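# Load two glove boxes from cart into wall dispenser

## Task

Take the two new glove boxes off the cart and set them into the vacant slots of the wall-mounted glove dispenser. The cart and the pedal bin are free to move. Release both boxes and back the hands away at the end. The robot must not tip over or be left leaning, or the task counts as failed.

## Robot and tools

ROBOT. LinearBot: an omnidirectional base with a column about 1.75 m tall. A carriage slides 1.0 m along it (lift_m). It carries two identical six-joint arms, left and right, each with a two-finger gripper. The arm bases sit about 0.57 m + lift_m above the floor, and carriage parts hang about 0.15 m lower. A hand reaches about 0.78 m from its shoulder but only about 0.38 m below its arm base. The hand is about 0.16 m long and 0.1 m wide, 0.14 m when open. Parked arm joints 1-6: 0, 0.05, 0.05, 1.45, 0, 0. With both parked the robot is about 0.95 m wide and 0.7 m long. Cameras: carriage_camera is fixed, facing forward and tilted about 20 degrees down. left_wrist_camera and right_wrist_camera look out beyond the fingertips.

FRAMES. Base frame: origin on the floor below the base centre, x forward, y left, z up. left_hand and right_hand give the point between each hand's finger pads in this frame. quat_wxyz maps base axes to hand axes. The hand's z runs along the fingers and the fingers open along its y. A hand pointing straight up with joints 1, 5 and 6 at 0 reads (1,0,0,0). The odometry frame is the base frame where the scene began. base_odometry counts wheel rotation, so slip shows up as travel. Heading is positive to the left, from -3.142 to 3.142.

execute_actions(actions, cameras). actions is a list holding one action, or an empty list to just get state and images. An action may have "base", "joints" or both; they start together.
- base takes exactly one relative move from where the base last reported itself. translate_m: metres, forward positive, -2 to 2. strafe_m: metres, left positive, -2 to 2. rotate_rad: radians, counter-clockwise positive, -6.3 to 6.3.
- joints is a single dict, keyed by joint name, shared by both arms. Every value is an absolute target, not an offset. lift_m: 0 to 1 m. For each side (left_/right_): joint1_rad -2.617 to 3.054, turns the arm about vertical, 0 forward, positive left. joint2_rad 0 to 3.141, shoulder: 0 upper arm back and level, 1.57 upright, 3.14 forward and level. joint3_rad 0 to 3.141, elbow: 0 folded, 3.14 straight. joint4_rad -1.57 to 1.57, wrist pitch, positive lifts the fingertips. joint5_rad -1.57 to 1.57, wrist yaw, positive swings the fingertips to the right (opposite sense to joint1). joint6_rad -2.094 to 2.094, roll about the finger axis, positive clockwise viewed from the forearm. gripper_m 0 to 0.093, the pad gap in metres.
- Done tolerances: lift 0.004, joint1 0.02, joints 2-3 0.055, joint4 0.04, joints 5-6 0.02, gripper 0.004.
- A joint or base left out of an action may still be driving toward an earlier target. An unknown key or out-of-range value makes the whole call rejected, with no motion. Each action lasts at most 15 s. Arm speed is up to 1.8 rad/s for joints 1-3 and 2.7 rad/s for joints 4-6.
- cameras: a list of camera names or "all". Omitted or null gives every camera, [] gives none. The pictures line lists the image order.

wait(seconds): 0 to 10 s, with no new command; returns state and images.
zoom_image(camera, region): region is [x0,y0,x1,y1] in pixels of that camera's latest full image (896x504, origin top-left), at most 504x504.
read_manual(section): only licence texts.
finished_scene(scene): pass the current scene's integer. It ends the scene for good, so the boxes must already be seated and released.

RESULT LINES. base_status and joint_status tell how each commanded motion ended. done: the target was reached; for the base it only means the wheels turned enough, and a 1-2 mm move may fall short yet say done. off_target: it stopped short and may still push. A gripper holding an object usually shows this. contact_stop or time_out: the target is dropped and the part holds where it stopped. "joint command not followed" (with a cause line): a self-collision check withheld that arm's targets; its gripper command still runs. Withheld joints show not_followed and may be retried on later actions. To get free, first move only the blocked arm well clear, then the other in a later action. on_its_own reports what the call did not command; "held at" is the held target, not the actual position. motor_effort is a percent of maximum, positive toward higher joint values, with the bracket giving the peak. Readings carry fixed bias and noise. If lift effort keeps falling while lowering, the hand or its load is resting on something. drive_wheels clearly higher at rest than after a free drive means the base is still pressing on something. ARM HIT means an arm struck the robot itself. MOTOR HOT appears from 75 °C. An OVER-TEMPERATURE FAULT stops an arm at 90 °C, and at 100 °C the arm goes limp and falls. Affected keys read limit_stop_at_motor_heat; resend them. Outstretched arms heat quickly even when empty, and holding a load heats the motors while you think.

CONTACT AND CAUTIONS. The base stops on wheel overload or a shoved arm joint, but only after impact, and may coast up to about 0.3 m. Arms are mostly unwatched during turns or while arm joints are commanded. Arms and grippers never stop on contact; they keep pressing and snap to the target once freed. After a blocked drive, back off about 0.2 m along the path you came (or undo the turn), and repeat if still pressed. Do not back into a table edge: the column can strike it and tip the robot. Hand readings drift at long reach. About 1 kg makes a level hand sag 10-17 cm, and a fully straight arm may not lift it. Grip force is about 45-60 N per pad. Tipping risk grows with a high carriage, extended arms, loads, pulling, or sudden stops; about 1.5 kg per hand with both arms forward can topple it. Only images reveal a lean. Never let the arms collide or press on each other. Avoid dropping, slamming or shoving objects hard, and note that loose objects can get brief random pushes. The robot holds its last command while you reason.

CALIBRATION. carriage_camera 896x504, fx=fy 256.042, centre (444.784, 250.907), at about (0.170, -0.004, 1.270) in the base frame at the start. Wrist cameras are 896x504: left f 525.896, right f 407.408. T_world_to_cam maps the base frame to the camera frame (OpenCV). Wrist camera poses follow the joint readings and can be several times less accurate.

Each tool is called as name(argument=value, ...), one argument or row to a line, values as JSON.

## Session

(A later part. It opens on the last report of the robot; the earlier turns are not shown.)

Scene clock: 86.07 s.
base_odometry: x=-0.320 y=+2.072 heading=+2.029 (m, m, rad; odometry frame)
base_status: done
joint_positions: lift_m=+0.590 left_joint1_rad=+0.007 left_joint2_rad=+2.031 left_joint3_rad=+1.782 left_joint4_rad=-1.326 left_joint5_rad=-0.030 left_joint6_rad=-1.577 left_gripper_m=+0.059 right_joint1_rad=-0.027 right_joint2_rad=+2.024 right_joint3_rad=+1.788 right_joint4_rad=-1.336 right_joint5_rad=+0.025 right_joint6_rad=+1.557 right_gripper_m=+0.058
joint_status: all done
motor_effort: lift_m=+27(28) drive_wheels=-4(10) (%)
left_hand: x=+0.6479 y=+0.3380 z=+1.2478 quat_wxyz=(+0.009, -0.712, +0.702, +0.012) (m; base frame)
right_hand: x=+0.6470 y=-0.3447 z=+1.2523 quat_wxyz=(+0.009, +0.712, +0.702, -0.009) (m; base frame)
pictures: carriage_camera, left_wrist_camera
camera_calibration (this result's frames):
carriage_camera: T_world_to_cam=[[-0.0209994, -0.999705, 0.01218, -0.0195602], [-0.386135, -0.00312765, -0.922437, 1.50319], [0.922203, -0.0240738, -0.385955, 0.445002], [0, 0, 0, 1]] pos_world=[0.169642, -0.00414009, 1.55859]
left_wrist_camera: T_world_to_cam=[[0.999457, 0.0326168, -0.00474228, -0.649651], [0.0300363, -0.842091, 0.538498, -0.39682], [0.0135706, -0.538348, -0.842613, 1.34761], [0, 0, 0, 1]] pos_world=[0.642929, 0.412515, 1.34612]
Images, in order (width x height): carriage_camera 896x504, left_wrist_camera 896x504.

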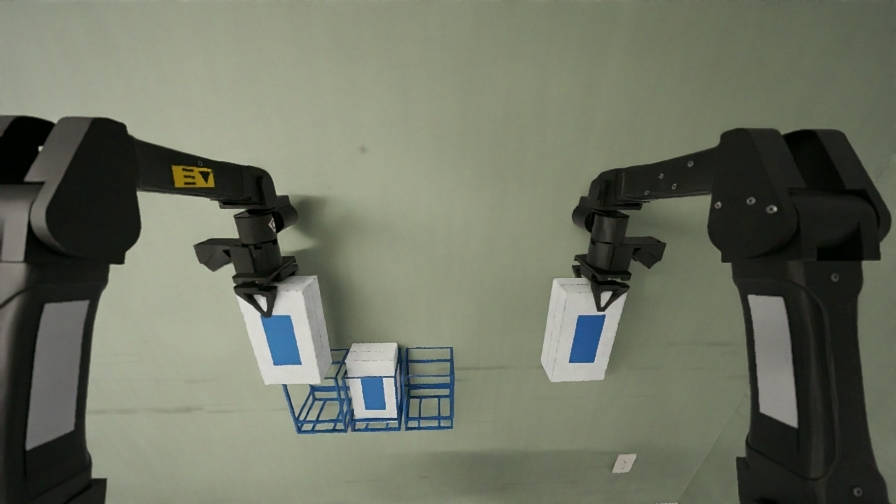

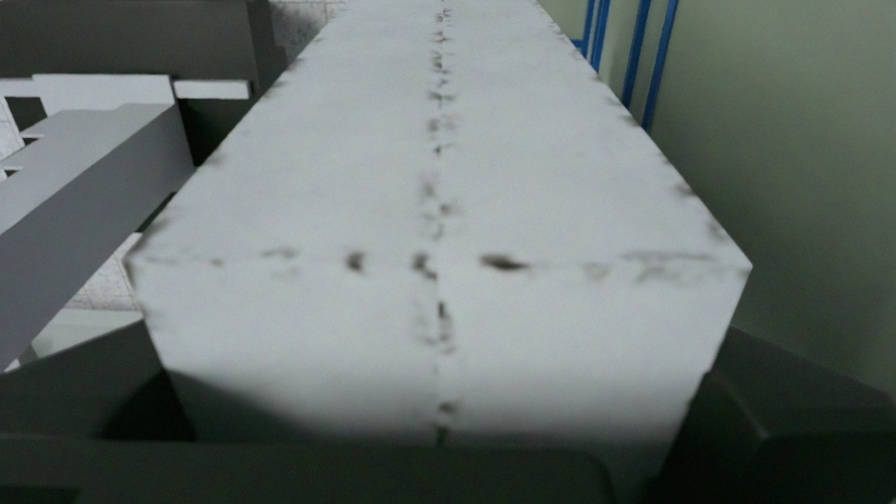

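execute_actions(
  actions=[
    {"base":{"translate_m":0.035},"joints":{"left_joint4_rad":-1.27,"left_joint5_rad":0.02,"lift_m":0.57}},
  ],
  cameras=["left_wrist_camera","carriage_camera"],
)

zoom_image(
  camera="carriage_camera",
  region=[200, 180, 500, 460],
)

Scene clock: 93.63 s.
base_odometry: x=-0.335 y=+2.103 heading=+2.028 (m, m, rad; odometry frame)
base_status: done
joint_positions: lift_m=+0.570 left_joint1_rad=+0.007 left_joint2_rad=+2.026 left_joint3_rad=+1.782 left_joint4_rad=-1.311 left_joint5_rad=+0.010 left_joint6_rad=-1.576 left_gripper_m=+0.059 right_joint1_rad=-0.026 right_joint2_rad=+2.023 right_joint3_rad=+1.788 right_joint4_rad=-1.336 right_joint5_rad=+0.025 right_joint6_rad=+1.557 right_gripper_m=+0.058
joint_status: left_joint4_rad off_target (ended at -1.311, target -1.270); the others done
motor_effort: lift_m=+27(29) drive_wheels=+4(10) (%)
left_hand: x=+0.6517 y=+0.3313 z=+1.2296 quat_wxyz=(+0.002, -0.712, +0.702, -0.009) (m; base frame)
right_hand: x=+0.6470 y=-0.3446 z=+1.2326 quat_wxyz=(+0.009, +0.712, +0.703, -0.009) (m; base frame)
pictures: carriage_camera, left_wrist_camera
camera_calibration (this result's frames):
carriage_camera: T_world_to_cam=[[-0.0209994, -0.999705, 0.01218, -0.0193167], [-0.386135, -0.00312765, -0.922437, 1.48475], [0.922203, -0.0240738, -0.385955, 0.437286], [0, 0, 0, 1]] pos_world=[0.169642, -0.00414009, 1.5386]
left_wrist_camera: T_world_to_cam=[[0.999381, 0.032223, 0.0141038, -0.676272], [0.0183858, -0.820378, 0.571526, -0.433005], [0.0299867, -0.570913, -0.820463, 1.30146], [0, 0, 0, 1]] pos_world=[0.644788, 0.409582, 1.32481]
Images, in order (width x height): carriage_camera 896x504, left_wrist_camera 896x504.

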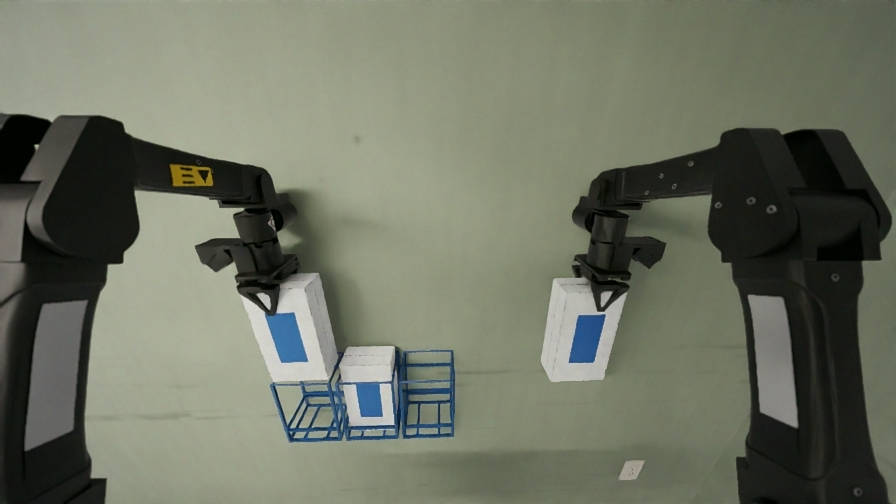

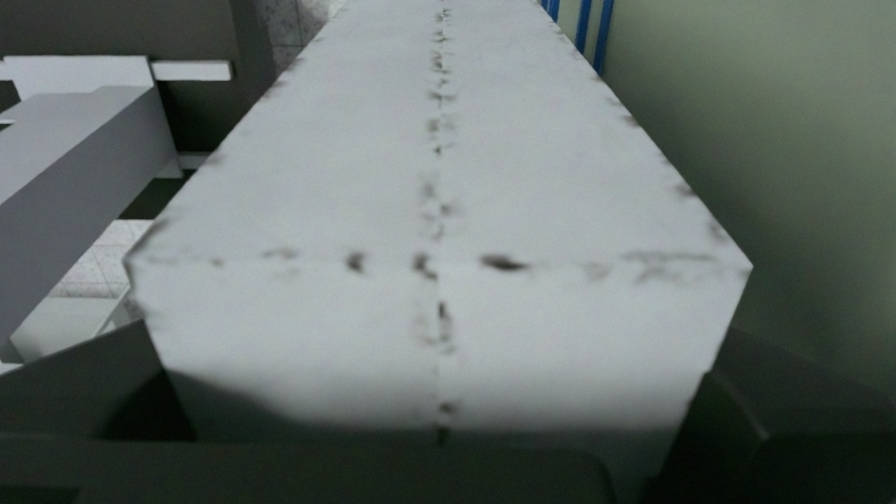

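Region (200, 180, 500, 460) of carriage_camera's 896x504 image, scaled by 1.680, with more detail than that image has; it fills the top 470 rows of this view, and the rest is white.

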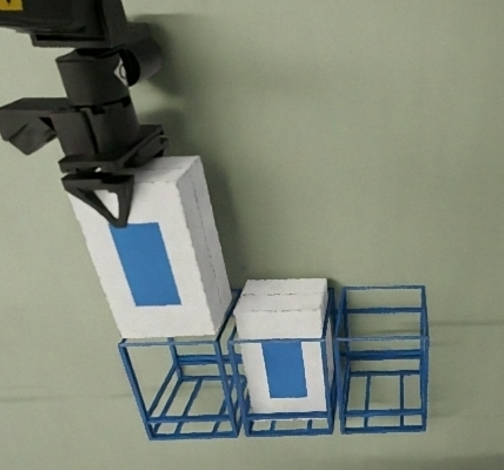

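execute_actions(
  actions=[
    {"base":{"translate_m":0.015},"joints":{"left_joint4_rad":-1.22,"right_joint4_rad":-1.25}},
  ],
  cameras=["left_wrist_camera"],
)

execute_actions(
  actions=[
    {"joints":{"lift_m":0.545}},
  ],
  cameras=["carriage_camera"],
)

zoom_image(
  camera="carriage_camera",
  region=[200, 180, 500, 460],
)

Scene clock: 97.53 s.
base_odometry: x=-0.341 y=+2.116 heading=+2.027 (m, m, rad; odometry frame)
base_status: done
joint_positions: lift_m=+0.570 left_joint1_rad=+0.008 left_joint2_rad=+1.992 left_joint3_rad=+1.756 left_joint4_rad=-1.396 left_joint5_rad=+0.010 left_joint6_rad=-1.576 left_gripper_m=+0.059 right_joint1_rad=-0.026 right_joint2_rad=+1.996 right_joint3_rad=+1.771 right_joint4_rad=-1.395 right_joint5_rad=+0.025 right_joint6_rad=+1.557 right_gripper_m=+0.058
joint_status: left_joint4_rad off_target (ended at -1.396, target -1.220); right_joint4_rad off_target (ended at -1.395, target -1.250)
motor_effort: lift_m=+27(28) drive_wheels=+10(17) (%)
left_hand: x=+0.6249 y=+0.3314 z=+1.2362 quat_wxyz=(-0.025, -0.712, +0.702, +0.018) (m; base frame)
right_hand: x=+0.6284 y=-0.3440 z=+1.2383 quat_wxyz=(-0.009, +0.711, +0.703, -0.026) (m; base frame)
pictures: left_wrist_camera
camera_calibration (this result's frames):
left_wrist_camera: T_world_to_cam=[[0.997571, 0.0329708, -0.0613662, -0.555439], [0.0621028, -0.820009, 0.568972, -0.460492], [-0.0315614, -0.571401, -0.820064, 1.34583], [0, 0, 0, 1]] pos_world=[0.625164, 0.409715, 1.33159]
Images, in order (width x height): left_wrist_camera 896x504.

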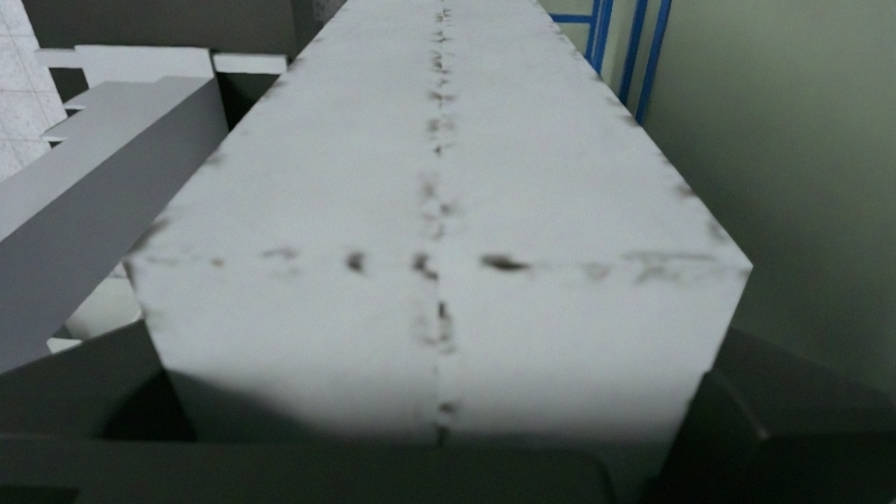

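Scene clock: 98.13 s.
base_odometry: x=-0.341 y=+2.117 heading=+2.027 (m, m, rad; odometry frame)
base_status: not commanded
joint_positions: lift_m=+0.545 left_joint1_rad=+0.008 left_joint2_rad=+1.971 left_joint3_rad=+1.762 left_joint4_rad=-1.345 left_joint5_rad=+0.010 left_joint6_rad=-1.576 left_gripper_m=+0.059 right_joint1_rad=-0.026 right_joint2_rad=+1.978 right_joint3_rad=+1.775 right_joint4_rad=-1.354 right_joint5_rad=+0.025 right_joint6_rad=+1.557 right_gripper_m=+0.058
joint_status: all done
on_its_own: left_joint4_rad moved +0.051 toward your old target -1.220; right_joint4_rad moved +0.041 toward your old target -1.250
motor_effort: lift_m=+25(26) drive_wheels=+7(10) (%)
left_hand: x=+0.6388 y=+0.3315 z=+1.2198 quat_wxyz=(+0.003, -0.712, +0.702, -0.009) (m; base frame)
right_hand: x=+0.6394 y=-0.3443 z=+1.2208 quat_wxyz=(+0.014, +0.711, +0.703, -0.004) (m; base frame)
pictures: carriage_camera
camera_calibration (this result's frames):
carriage_camera: T_world_to_cam=[[-0.0209994, -0.999705, 0.01218, -0.019014], [-0.386135, -0.00312765, -0.922437, 1.46183], [0.922203, -0.0240738, -0.385955, 0.427696], [0, 0, 0, 1]] pos_world=[0.169642, -0.00414009, 1.51375]
Images, in order (width x height): carriage_camera 896x504.

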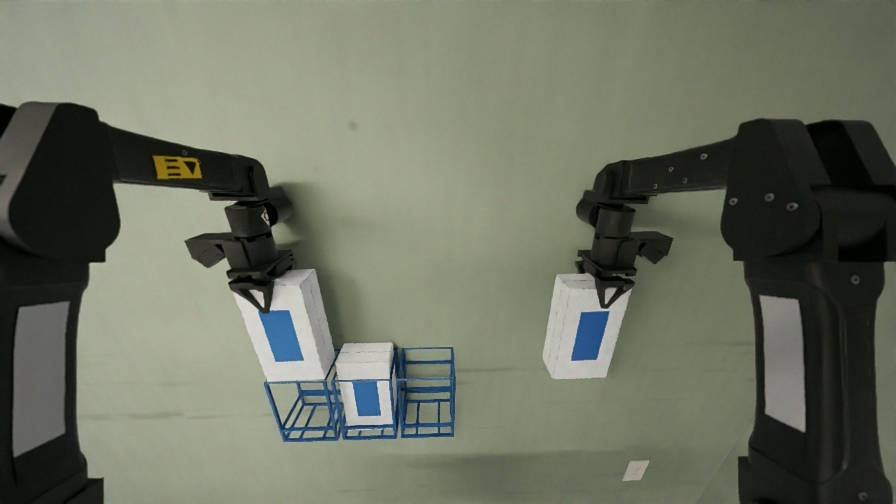

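Region (200, 180, 500, 460) of carriage_camera's 896x504 image, scaled by 1.680, with more detail than that image has; it fills the top 470 rows of this view, and the rest is white.

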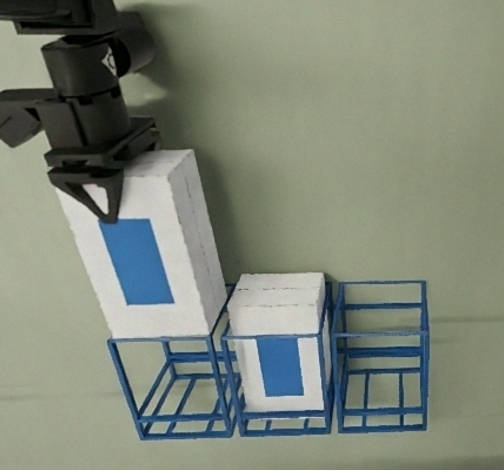

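execute_actions(
  actions=[
    {"base":{"translate_m":-0.05},"joints":{"left_joint4_rad":-1.32,"right_joint4_rad":-1.33,"lift_m":0.62}},
  ],
  cameras=[],
)

execute_actions(
  actions=[
    {"joints":{"left_joint1_rad":1.1,"left_joint6_rad":-0.47,"right_joint1_rad":-1.1,"right_joint6_rad":0.47,"right_joint2_rad":1.25,"right_joint3_rad":1.05}},
  ],
  cameras=[],
)

execute_actions(
  actions=[
    {"base":{"translate_m":0.255}},
  ],
  cameras=[],
)

execute_actions(
  actions=[
    {"base":{"strafe_m":-0.335},"joints":{"lift_m":0.58}},
  ],
)

Scene clock: 110.23 s.
base_odometry: x=-0.319 y=+2.072 heading=+2.028 (m, m, rad; odometry frame)
base_status: done
joint_positions: lift_m=+0.620 left_joint1_rad=+0.008 left_joint2_rad=+2.022 left_joint3_rad=+1.767 left_joint4_rad=-1.327 left_joint5_rad=+0.010 left_joint6_rad=-1.576 left_gripper_m=+0.059 right_joint1_rad=-0.026 right_joint2_rad=+2.019 right_joint3_rad=+1.777 right_joint4_rad=-1.335 right_joint5_rad=+0.025 right_joint6_rad=+1.557 right_gripper_m=+0.058
joint_status: all done
motor_effort: lift_m=+33(41) drive_wheels=+4(5) (%)
left_hand: x=+0.6443 y=+0.3315 z=+1.2772 quat_wxyz=(-0.007, -0.712, +0.702, +0.000) (m; base frame)
right_hand: x=+0.6445 y=-0.3444 z=+1.2808 quat_wxyz=(+0.006, +0.711, +0.703, -0.011) (m; base frame)
pictures: none
No camera images: the call's "cameras" was empty. Leave "cameras" out to get every camera's image.

Scene clock: 111.83 s.
base_odometry: x=-0.319 y=+2.072 heading=+2.028 (m, m, rad; odometry frame)
base_status: not commanded
joint_positions: lift_m=+0.620 left_joint1_rad=+1.105 left_joint2_rad=+2.022 left_joint3_rad=+1.767 left_joint4_rad=-1.304 left_joint5_rad=+0.008 left_joint6_rad=-0.477 left_gripper_m=+0.059 right_joint1_rad=-1.098 right_joint2_rad=+1.272 right_joint3_rad=+1.050 right_joint4_rad=-1.334 right_joint5_rad=+0.028 right_joint6_rad=+0.478 right_gripper_m=+0.058
joint_status: all done
motor_effort: lift_m=+33(33) drive_wheels=+3(4) (%)
left_hand: x=+0.4360 y=+0.6781 z=+1.2772 quat_wxyz=(+0.007, -0.711, +0.703, -0.002) (m; base frame)
right_hand: x=+0.3456 y=-0.5085 z=+1.3001 quat_wxyz=(+0.003, +0.709, +0.705, -0.016) (m; base frame)
pictures: none
No camera images: the call's "cameras" was empty. Leave "cameras" out to get every camera's image.

Scene clock: 114.13 s.
base_odometry: x=-0.432 y=+2.301 heading=+2.027 (m, m, rad; odometry frame)
base_status: done
joint_positions: lift_m=+0.620 left_joint1_rad=+1.101 left_joint2_rad=+2.022 left_joint3_rad=+1.767 left_joint4_rad=-1.309 left_joint5_rad=+0.013 left_joint6_rad=-0.477 left_gripper_m=+0.059 right_joint1_rad=-1.098 right_joint2_rad=+1.272 right_joint3_rad=+1.050 right_joint4_rad=-1.333 right_joint5_rad=+0.021 right_joint6_rad=+0.478 right_gripper_m=+0.058
joint_status: not commanded
motor_effort: lift_m=+33(33) drive_wheels=-3(10) (%)
left_hand: x=+0.4378 y=+0.6760 z=+1.2772 quat_wxyz=(+0.006, -0.710, +0.705, -0.005) (m; base frame)
right_hand: x=+0.3468 y=-0.5084 z=+1.3001 quat_wxyz=(+0.004, +0.709, +0.705, -0.013) (m; base frame)
pictures: none
No camera images: the call's "cameras" was empty. Leave "cameras" out to get every camera's image.

Scene clock: 116.83 s.
base_odometry: x=-0.131 y=+2.448 heading=+2.028 (m, m, rad; odometry frame)
base_status: done
joint_positions: lift_m=+0.580 left_joint1_rad=+1.100 left_joint2_rad=+2.033 left_joint3_rad=+1.767 left_joint4_rad=-1.314 left_joint5_rad=+0.014 left_joint6_rad=-0.475 left_gripper_m=+0.059 right_joint1_rad=-1.098 right_joint2_rad=+1.268 right_joint3_rad=+1.046 right_joint4_rad=-1.325 right_joint5_rad=+0.020 right_joint6_rad=+0.476 right_gripper_m=+0.058
joint_status: all done
motor_effort: lift_m=+27(27) drive_wheels=+1(7) (%)
left_hand: x=+0.4375 y=+0.6745 z=+1.2334 quat_wxyz=(-0.002, -0.709, +0.705, -0.008) (m; base frame)
right_hand: x=+0.3474 y=-0.5089 z=+1.2603 quat_wxyz=(+0.008, +0.708, +0.706, -0.013) (m; base frame)
pictures: carriage_camera, left_wrist_camera, right_wrist_camera
camera_calibration (this result's frames):
carriage_camera: T_world_to_cam=[[-0.0209994, -0.999705, 0.01218, -0.0194381], [-0.386135, -0.00312765, -0.922437, 1.49395], [0.922203, -0.0240738, -0.385955, 0.441132], [0, 0, 0, 1]] pos_world=[0.169642, -0.00414009, 1.54857]
left_wrist_camera: T_world_to_cam=[[0.999676, 0.0243359, 0.0074086, -0.459857], [0.0156452, -0.817808, 0.575278, -0.154832], [0.0200587, -0.574976, -0.817924, 1.51097], [0, 0, 0, 1]] pos_world=[0.431822, 0.753343, 1.32834]
right_wrist_camera: T_world_to_cam=[[-0.99934, 0.0343528, 0.0118137, 0.352721], [0.0348417, 0.81432, 0.579369, -0.322761], [0.0102828, 0.579398, -0.81498, 1.4446], [0, 0, 0, 1]] pos_world=[0.34888, -0.586283, 1.36015]
Images, in order (width x height): carriage_camera 896x504, left_wrist_camera 896x504, right_wrist_camera 896x504.

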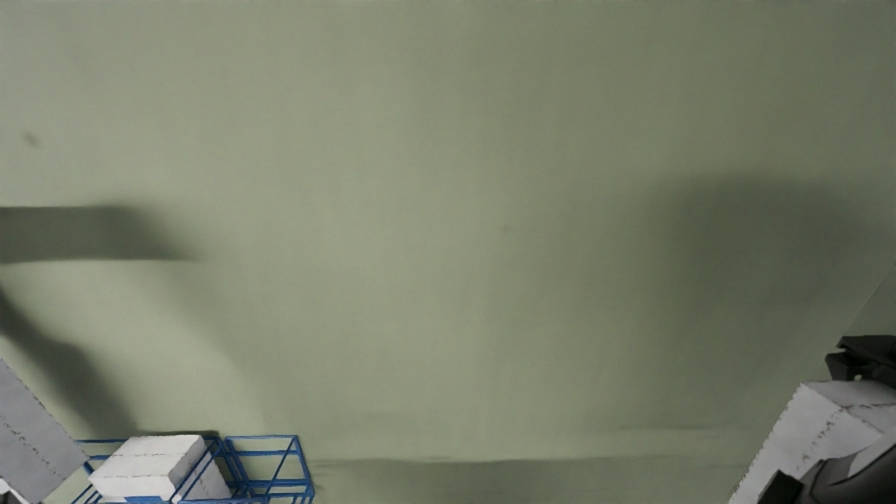

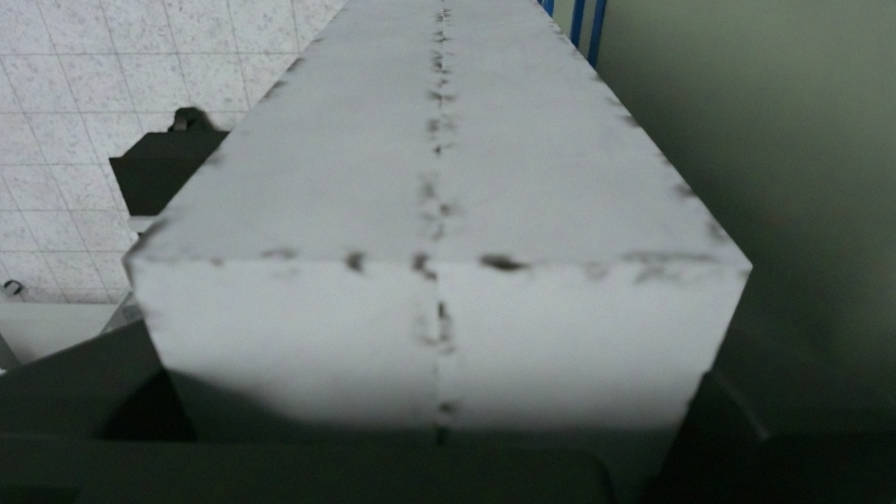

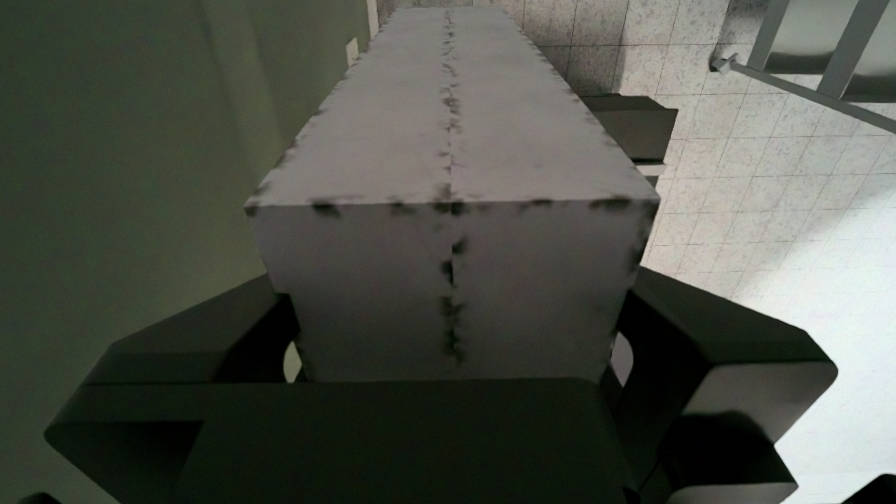

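execute_actions(
  actions=[
    {"base":{"translate_m":0.025},"joints":{"lift_m":0.56}},
  ],
  cameras=["left_wrist_camera","carriage_camera"],
)

execute_actions(
  actions=[
    {"joints":{"lift_m":0.51}},
  ],
  cameras=["left_wrist_camera","carriage_camera"],
)

Scene clock: 120.10 s.
base_odometry: x=-0.142 y=+2.471 heading=+2.027 (m, m, rad; odometry frame)
base_status: done
joint_positions: lift_m=+0.560 left_joint1_rad=+1.099 left_joint2_rad=+2.032 left_joint3_rad=+1.767 left_joint4_rad=-1.313 left_joint5_rad=+0.015 left_joint6_rad=-0.475 left_gripper_m=+0.059 right_joint1_rad=-1.098 right_joint2_rad=+1.268 right_joint3_rad=+1.046 right_joint4_rad=-1.326 right_joint5_rad=+0.020 right_joint6_rad=+0.476 right_gripper_m=+0.058
joint_status: all done
motor_effort: lift_m=+27(27) drive_wheels=-3(11) (%)
left_hand: x=+0.4383 y=+0.6743 z=+1.2139 quat_wxyz=(-0.001, -0.708, +0.706, -0.008) (m; base frame)
right_hand: x=+0.3473 y=-0.5087 z=+1.2404 quat_wxyz=(+0.008, +0.708, +0.706, -0.013) (m; base frame)
pictures: carriage_camera, left_wrist_camera
camera_calibration (this result's frames):
carriage_camera: T_world_to_cam=[[-0.0209994, -0.999705, 0.01218, -0.0191953], [-0.386135, -0.00312765, -0.922437, 1.47556], [0.922203, -0.0240738, -0.385955, 0.433439], [0, 0, 0, 1]] pos_world=[0.169642, -0.00414009, 1.52863]
left_wrist_camera: T_world_to_cam=[[0.999702, 0.022433, 0.00966226, -0.462024], [0.0128126, -0.818416, 0.574483, -0.141175], [0.0207952, -0.574188, -0.818459, 1.49468], [0, 0, 0, 1]] pos_world=[0.432613, 0.75305, 1.3089]
Images, in order (width x height): carriage_camera 896x504, left_wrist_camera 896x504.

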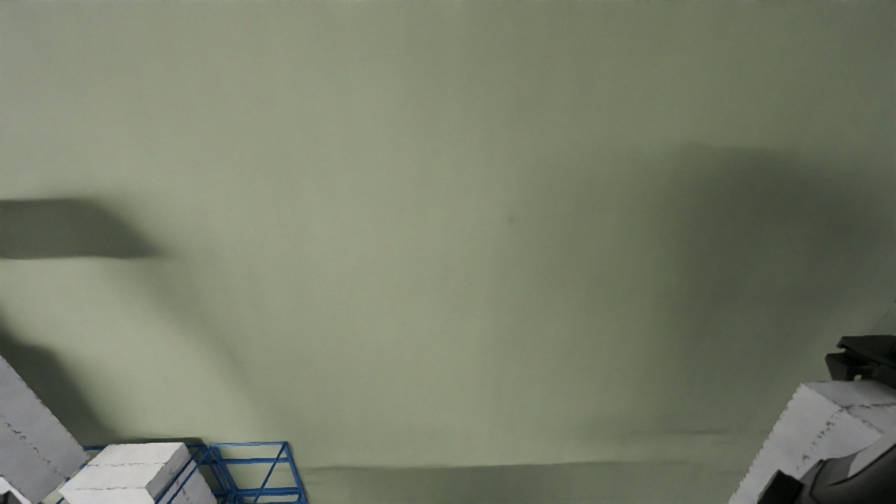

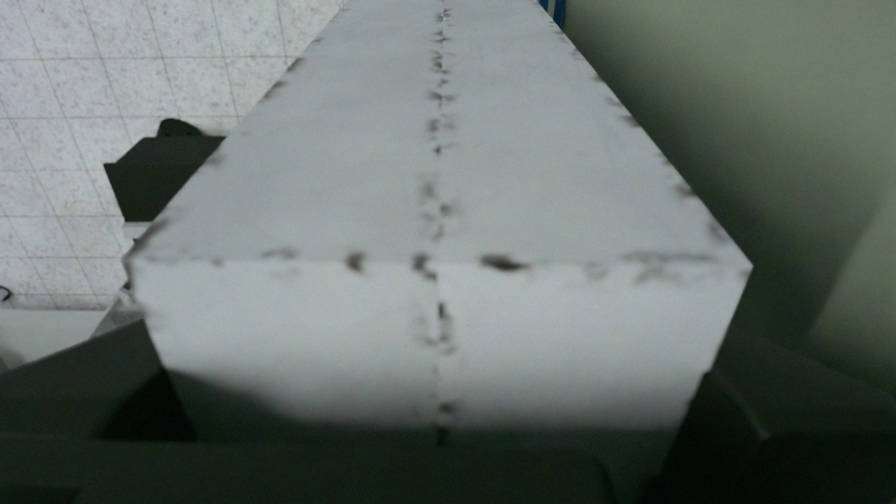

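Scene clock: 120.83 s.
base_odometry: x=-0.142 y=+2.471 heading=+2.027 (m, m, rad; odometry frame)
base_status: not commanded
joint_positions: lift_m=+0.510 left_joint1_rad=+1.100 left_joint2_rad=+2.030 left_joint3_rad=+1.775 left_joint4_rad=-1.310 left_joint5_rad=+0.014 left_joint6_rad=-0.474 left_gripper_m=+0.059 right_joint1_rad=-1.098 right_joint2_rad=+1.268 right_joint3_rad=+1.045 right_joint4_rad=-1.327 right_joint5_rad=+0.019 right_joint6_rad=+0.476 right_gripper_m=+0.058
joint_status: all done
motor_effort: lift_m=+26(27) drive_wheels=+3(4) (%)
left_hand: x=+0.4387 y=+0.6772 z=+1.1668 quat_wxyz=(+0.005, -0.708, +0.706, -0.006) (m; base frame)
right_hand: x=+0.3473 y=-0.5084 z=+1.1903 quat_wxyz=(+0.007, +0.708, +0.706, -0.012) (m; base frame)
pictures: carriage_camera, left_wrist_camera
camera_calibration (this result's frames):
carriage_camera: T_world_to_cam=[[-0.0209994, -0.999705, 0.01218, -0.0185863], [-0.386135, -0.00312765, -0.922437, 1.42944], [0.922203, -0.0240738, -0.385955, 0.414142], [0, 0, 0, 1]] pos_world=[0.169642, -0.00414009, 1.47863]
left_wrist_camera: T_world_to_cam=[[0.999649, 0.0222789, 0.0143184, -0.467344], [0.0103231, -0.825692, 0.564026, -0.0935893], [0.0243885, -0.563681, -0.825633, 1.45743], [0, 0, 0, 1]] pos_world=[0.432602, 0.754659, 1.26278]
Images, in order (width x height): carriage_camera 896x504, left_wrist_camera 896x504.

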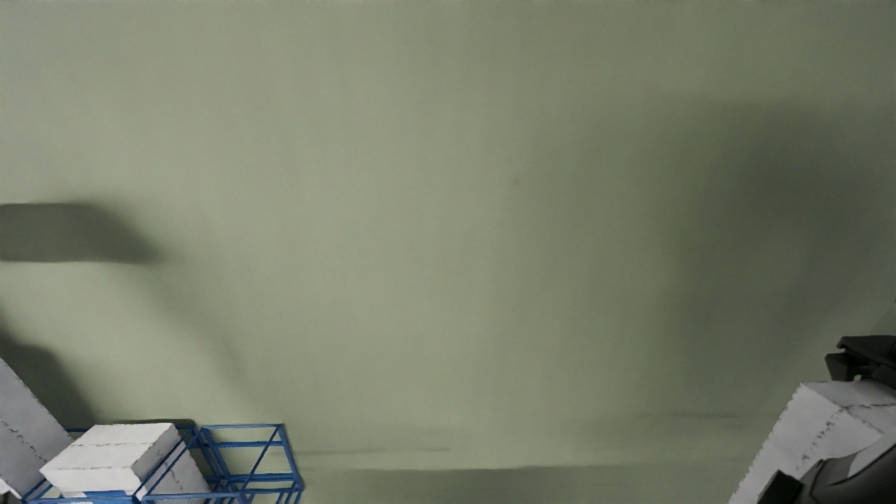

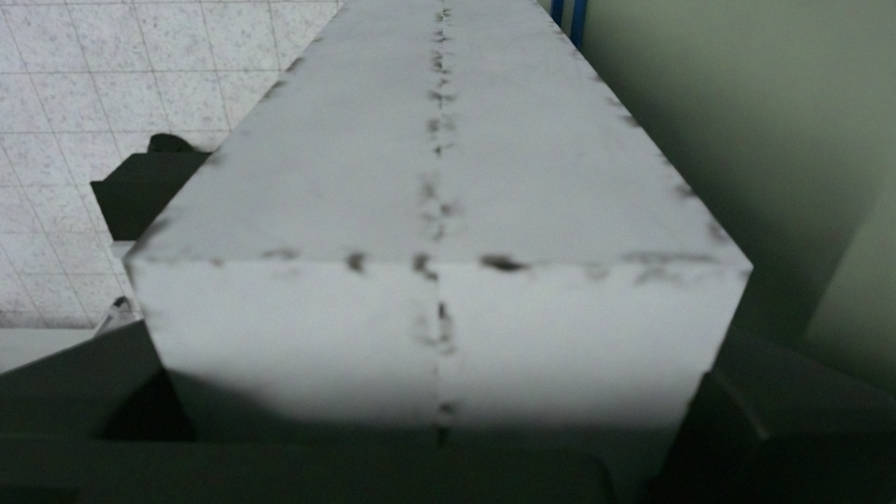

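execute_actions(
  actions=[
    {"joints":{"lift_m":0.47}},
  ],
  cameras=["left_wrist_camera","carriage_camera"],
)

Scene clock: 124.83 s.
base_odometry: x=-0.142 y=+2.471 heading=+2.027 (m, m, rad; odometry frame)
base_status: not commanded
joint_positions: lift_m=+0.470 left_joint1_rad=+1.100 left_joint2_rad=+2.033 left_joint3_rad=+1.775 left_joint4_rad=-1.310 left_joint5_rad=+0.013 left_joint6_rad=-0.473 left_gripper_m=+0.059 right_joint1_rad=-1.098 right_joint2_rad=+1.268 right_joint3_rad=+1.044 right_joint4_rad=-1.327 right_joint5_rad=+0.018 right_joint6_rad=+0.475 right_gripper_m=+0.058
joint_status: all done
motor_effort: lift_m=+27(27) drive_wheels=+3(3) (%)
left_hand: x=+0.4387 y=+0.6772 z=+1.1257 quat_wxyz=(+0.003, -0.708, +0.706, -0.006) (m; base frame)
right_hand: x=+0.3472 y=-0.5081 z=+1.1499 quat_wxyz=(+0.007, +0.708, +0.706, -0.012) (m; base frame)
pictures: carriage_camera, left_wrist_camera
camera_calibration (this result's frames):
carriage_camera: T_world_to_cam=[[-0.0209994, -0.999705, 0.01218, -0.0180984], [-0.386135, -0.00312765, -0.922437, 1.39249], [0.922203, -0.0240738, -0.385955, 0.398682], [0, 0, 0, 1]] pos_world=[0.169642, -0.00414009, 1.43858]
left_wrist_camera: T_world_to_cam=[[0.999681, 0.0219334, 0.0125403, -0.464456], [0.0109832, -0.82426, 0.566105, -0.0739616], [0.0227531, -0.565787, -0.824238, 1.42399], [0, 0, 0, 1]] pos_world=[0.43272, 0.754899, 1.2214]
Images, in order (width x height): carriage_camera 896x504, left_wrist_camera 896x504.

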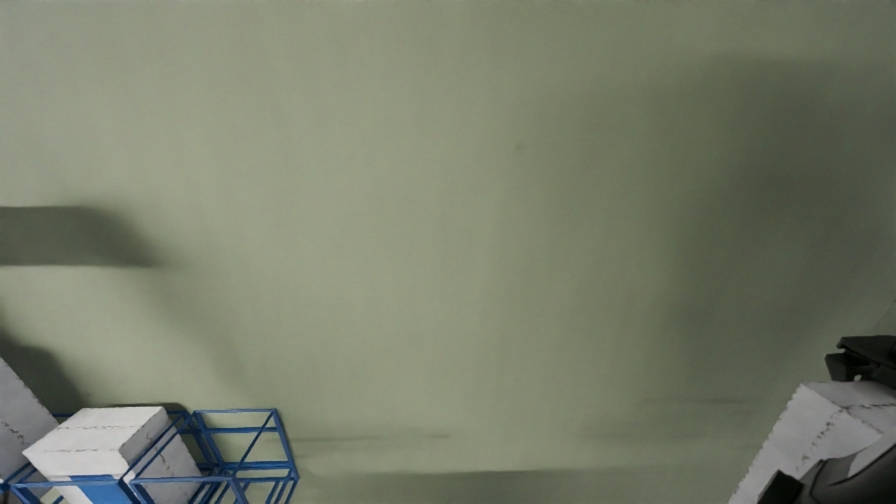

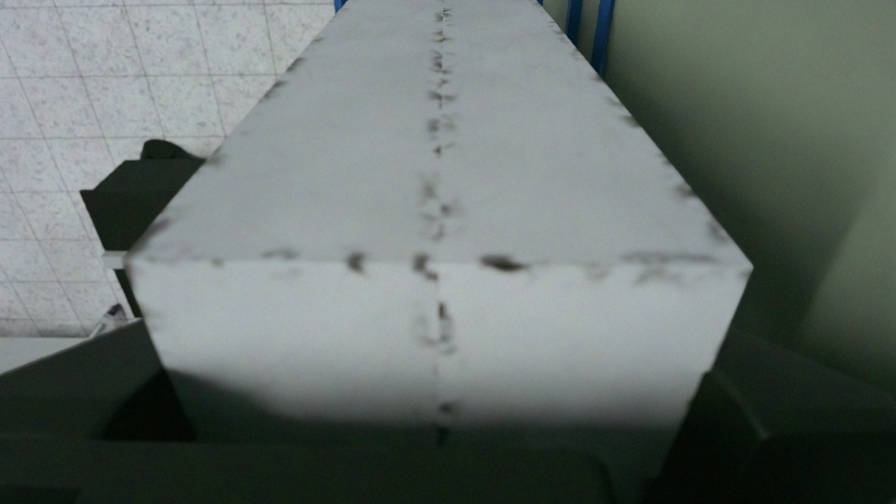

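In.

execute_actions(
  actions=[
    {"joints":{"lift_m":0.355}},
  ],
  cameras=["left_wrist_camera","carriage_camera"],
)

Scene clock: 127.33 s.
base_odometry: x=-0.142 y=+2.471 heading=+2.027 (m, m, rad; odometry frame)
base_status: not commanded
joint_positions: lift_m=+0.355 left_joint1_rad=+1.100 left_joint2_rad=+2.030 left_joint3_rad=+1.775 left_joint4_rad=-1.308 left_joint5_rad=+0.014 left_joint6_rad=-0.473 left_gripper_m=+0.059 right_joint1_rad=-1.098 right_joint2_rad=+1.268 right_joint3_rad=+1.044 right_joint4_rad=-1.327 right_joint5_rad=+0.018 right_joint6_rad=+0.475 right_gripper_m=+0.058
joint_status: all done
motor_effort: lift_m=+26(26) drive_wheels=+3(3) (%)
left_hand: x=+0.4390 y=+0.6775 z=+1.0117 quat_wxyz=(+0.006, -0.708, +0.706, -0.005) (m; base frame)
right_hand: x=+0.3472 y=-0.5081 z=+1.0350 quat_wxyz=(+0.007, +0.708, +0.706, -0.012) (m; base frame)
pictures: carriage_camera, left_wrist_camera
camera_calibration (this result's frames):
carriage_camera: T_world_to_cam=[[-0.0209994, -0.999705, 0.01218, -0.0166989], [-0.386135, -0.00312765, -0.922437, 1.2865], [0.922203, -0.0240738, -0.385955, 0.354335], [0, 0, 0, 1]] pos_world=[0.169642, -0.00414009, 1.32367]
left_wrist_camera: T_world_to_cam=[[0.999651, 0.0214958, 0.015376, -0.465941], [0.00910941, -0.826375, 0.563046, -0.00380838], [0.0248095, -0.562709, -0.826283, 1.3294], [0, 0, 0, 1]] pos_world=[0.432831, 0.754933, 1.10777]
Images, in order (width x height): carriage_camera 896x504, left_wrist_camera 896x504.

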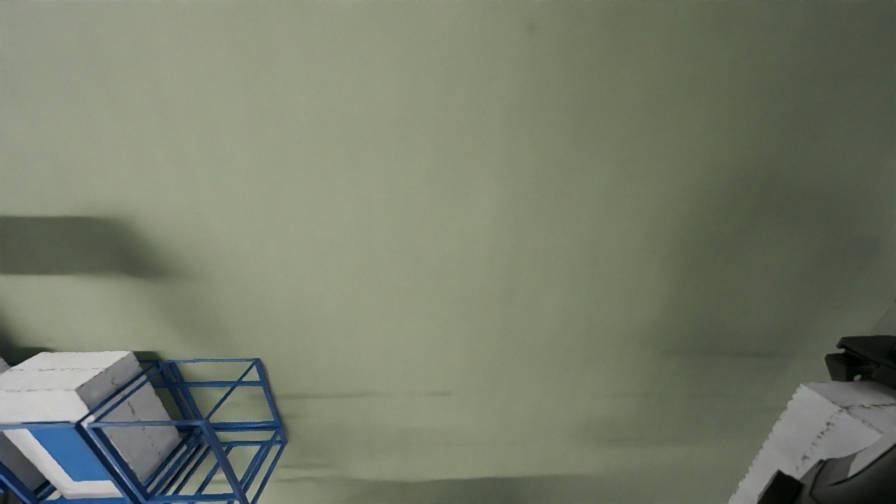

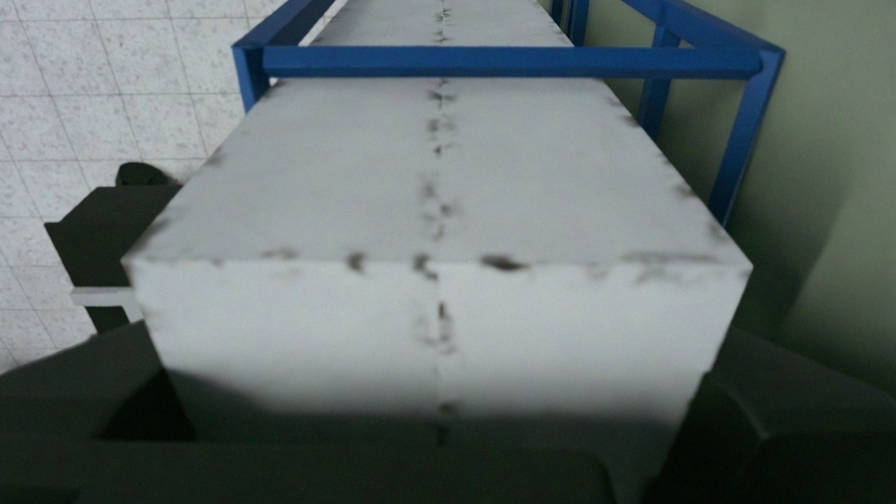

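execute_actions(
  actions=[
    {"joints":{"left_gripper_m":0.072}},
  ],
  cameras=[],
)

execute_actions(
  actions=[
    {"joints":{"lift_m":0.62}},
  ],
  cameras=["left_wrist_camera"],
)

execute_actions(
  actions=[
    {"base":{"strafe_m":1.04},"joints":{"left_joint2_rad":1.25,"left_joint3_rad":1.05}},
  ],
  cameras=["carriage_camera"],
)

execute_actions(
  actions=[
    {"base":{"translate_m":-0.015},"joints":{"right_joint2_rad":2.0,"right_joint3_rad":1.8,"right_joint5_rad":-0.02}},
  ],
  cameras=[],
)

execute_actions(
  actions=[
    {"joints":{"lift_m":0.57}},
  ],
  cameras=["right_wrist_camera","carriage_camera"],
)

Scene clock: 133.97 s.
base_odometry: x=-0.142 y=+2.471 heading=+2.027 (m, m, rad; odometry frame)
base_status: not commanded
joint_positions: lift_m=+0.355 left_joint1_rad=+1.096 left_joint2_rad=+2.022 left_joint3_rad=+1.775 left_joint4_rad=-1.303 left_joint5_rad=+0.032 left_joint6_rad=-0.473 left_gripper_m=+0.072 right_joint1_rad=-1.098 right_joint2_rad=+1.268 right_joint3_rad=+1.044 right_joint4_rad=-1.327 right_joint5_rad=+0.018 right_joint6_rad=+0.475 right_gripper_m=+0.058
joint_status: all done
motor_effort: lift_m=+26(26) drive_wheels=+3(3) (%)
left_hand: x=+0.4438 y=+0.6766 z=+1.0148 quat_wxyz=(+0.015, -0.706, +0.708, -0.012) (m; base frame)
right_hand: x=+0.3472 y=-0.5081 z=+1.0350 quat_wxyz=(+0.007, +0.708, +0.706, -0.012) (m; base frame)
pictures: none
No camera images: the call's "cameras" was empty. Leave "cameras" out to get every camera's image.

Scene clock: 135.57 s.
base_odometry: x=-0.142 y=+2.471 heading=+2.027 (m, m, rad; odometry frame)
base_status: not commanded
joint_positions: lift_m=+0.620 left_joint1_rad=+1.096 left_joint2_rad=+2.008 left_joint3_rad=+1.775 left_joint4_rad=-1.311 left_joint5_rad=+0.025 left_joint6_rad=-0.473 left_gripper_m=+0.072 right_joint1_rad=-1.098 right_joint2_rad=+1.268 right_joint3_rad=+1.044 right_joint4_rad=-1.326 right_joint5_rad=+0.018 right_joint6_rad=+0.475 right_gripper_m=+0.058
joint_status: all done
motor_effort: lift_m=+32(39) drive_wheels=+3(3) (%)
left_hand: x=+0.4419 y=+0.6755 z=+1.2844 quat_wxyz=(+0.017, -0.706, +0.708, -0.008) (m; base frame)
right_hand: x=+0.3473 y=-0.5082 z=+1.2995 quat_wxyz=(+0.007, +0.708, +0.707, -0.012) (m; base frame)
pictures: left_wrist_camera
camera_calibration (this result's frames):
left_wrist_camera: T_world_to_cam=[[0.999282, 0.0168088, 0.0339696, -0.49352], [-0.00477246, -0.833338, 0.552743, -0.134957], [0.0375991, -0.552508, -0.832659, 1.54916], [0, 0, 0, 1]] pos_world=[0.434275, 0.751755, 1.38129]
Images, in order (width x height): left_wrist_camera 896x504.

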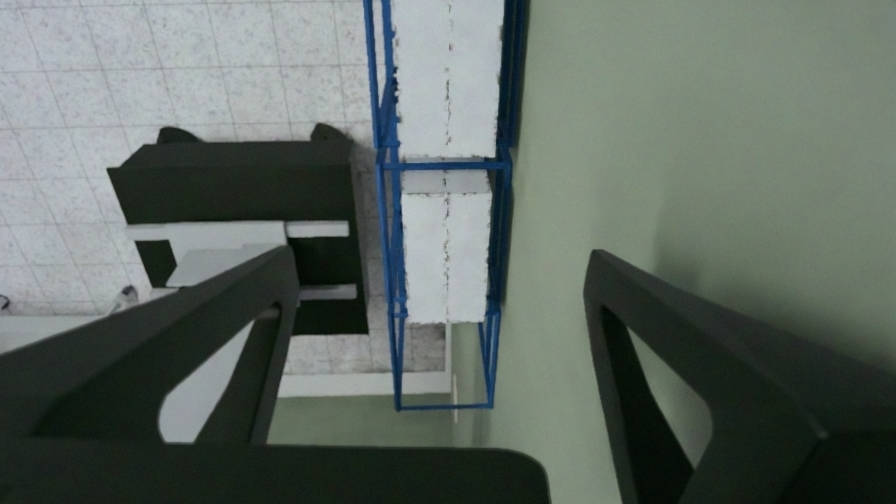

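Scene clock: 139.93 s.
base_odometry: x=-1.076 y=+2.013 heading=+2.027 (m, m, rad; odometry frame)
base_status: done
joint_positions: lift_m=+0.620 left_joint1_rad=+1.096 left_joint2_rad=+1.262 left_joint3_rad=+1.067 left_joint4_rad=-1.327 left_joint5_rad=+0.025 left_joint6_rad=-0.473 left_gripper_m=+0.072 right_joint1_rad=-1.098 right_joint2_rad=+1.268 right_joint3_rad=+1.044 right_joint4_rad=-1.326 right_joint5_rad=+0.018 right_joint6_rad=+0.475 right_gripper_m=+0.058
joint_status: all done
motor_effort: lift_m=+32(33) drive_wheels=-1(12) (%)
left_hand: x=+0.3565 y=+0.5093 z=+1.3064 quat_wxyz=(+0.027, -0.706, +0.708, -0.004) (m; base frame)
right_hand: x=+0.3473 y=-0.5083 z=+1.2995 quat_wxyz=(+0.007, +0.708, +0.707, -0.012) (m; base frame)
pictures: carriage_camera
camera_calibration (this result's frames):
carriage_camera: T_world_to_cam=[[-0.0209994, -0.999705, 0.01218, -0.01992], [-0.386135, -0.00312765, -0.922437, 1.53045], [0.922203, -0.0240738, -0.385955, 0.456404], [0, 0, 0, 1]] pos_world=[0.169642, -0.00414009, 1.58813]
Images, in order (width x height): carriage_camera 896x504.

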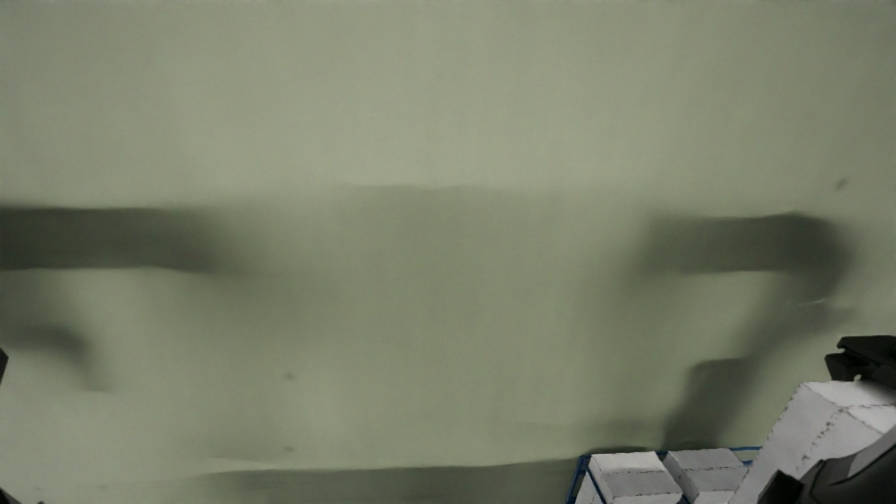

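Scene clock: 141.23 s.
base_odometry: x=-1.069 y=+1.999 heading=+2.027 (m, m, rad; odometry frame)
base_status: done
joint_positions: lift_m=+0.620 left_joint1_rad=+1.096 left_joint2_rad=+1.262 left_joint3_rad=+1.067 left_joint4_rad=-1.327 left_joint5_rad=+0.025 left_joint6_rad=-0.473 left_gripper_m=+0.072 right_joint1_rad=-1.098 right_joint2_rad=+2.015 right_joint3_rad=+1.765 right_joint4_rad=-1.312 right_joint5_rad=-0.016 right_joint6_rad=+0.475 right_gripper_m=+0.058
joint_status: all done
motor_effort: lift_m=+33(33) drive_wheels=+0(2) (%)
left_hand: x=+0.3565 y=+0.5093 z=+1.3064 quat_wxyz=(+0.027, -0.706, +0.708, -0.004) (m; base frame)
right_hand: x=+0.4390 y=-0.6741 z=+1.2792 quat_wxyz=(+0.007, +0.707, +0.707, +0.006) (m; base frame)
pictures: none
No camera images: the call's "cameras" was empty. Leave "cameras" out to get every camera's image.

Scene clock: 141.97 s.
base_odometry: x=-1.069 y=+1.999 heading=+2.027 (m, m, rad; odometry frame)
base_status: not commanded
joint_positions: lift_m=+0.570 left_joint1_rad=+1.096 left_joint2_rad=+1.262 left_joint3_rad=+1.067 left_joint4_rad=-1.325 left_joint5_rad=+0.024 left_joint6_rad=-0.473 left_gripper_m=+0.072 right_joint1_rad=-1.098 right_joint2_rad=+2.021 right_joint3_rad=+1.776 right_joint4_rad=-1.316 right_joint5_rad=-0.016 right_joint6_rad=+0.474 right_gripper_m=+0.058
joint_status: all done
motor_effort: lift_m=+25(26) drive_wheels=+0(0) (%)
left_hand: x=+0.3564 y=+0.5097 z=+1.2570 quat_wxyz=(+0.027, -0.706, +0.708, -0.004) (m; base frame)
right_hand: x=+0.4395 y=-0.6753 z=+1.2300 quat_wxyz=(+0.007, +0.707, +0.707, +0.006) (m; base frame)
pictures: carriage_camera, right_wrist_camera
camera_calibration (this result's frames):
carriage_camera: T_world_to_cam=[[-0.0209994, -0.999705, 0.01218, -0.0193182], [-0.386135, -0.00312765, -0.922437, 1.48487], [0.922203, -0.0240738, -0.385955, 0.437334], [0, 0, 0, 1]] pos_world=[0.169642, -0.00414009, 1.53872]
right_wrist_camera: T_world_to_cam=[[-0.999432, 0.0314937, -0.0119643, 0.478208], [0.0178879, 0.797004, 0.603709, -0.207024], [0.0285486, 0.603152, -0.797115, 1.50147], [0, 0, 0, 1]] pos_world=[0.438775, -0.755675, 1.32755]
Images, in order (width x height): carriage_camera 896x504, right_wrist_camera 896x504.

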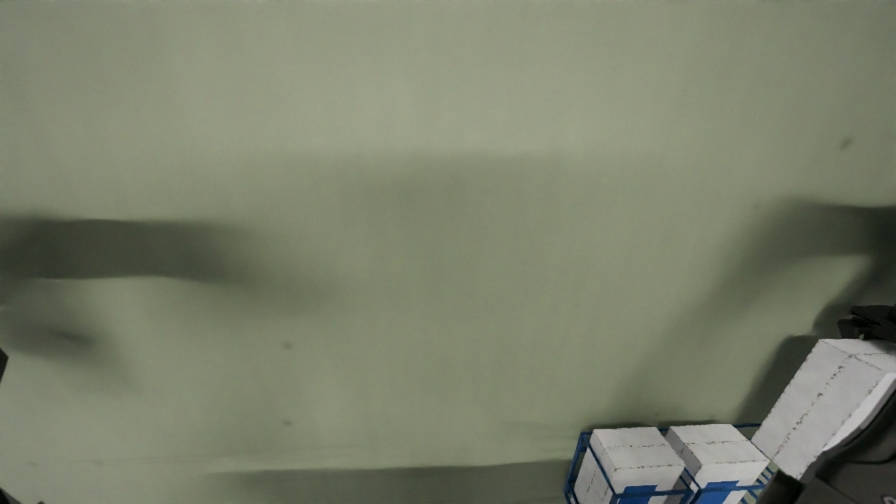

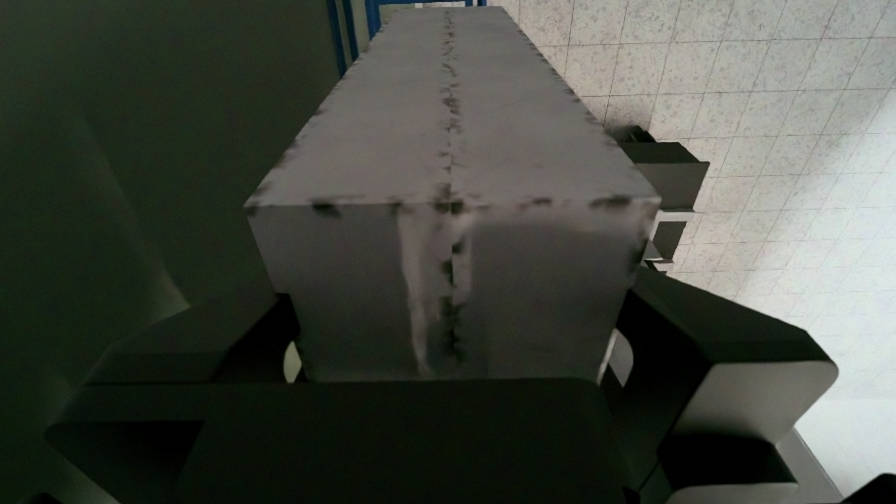

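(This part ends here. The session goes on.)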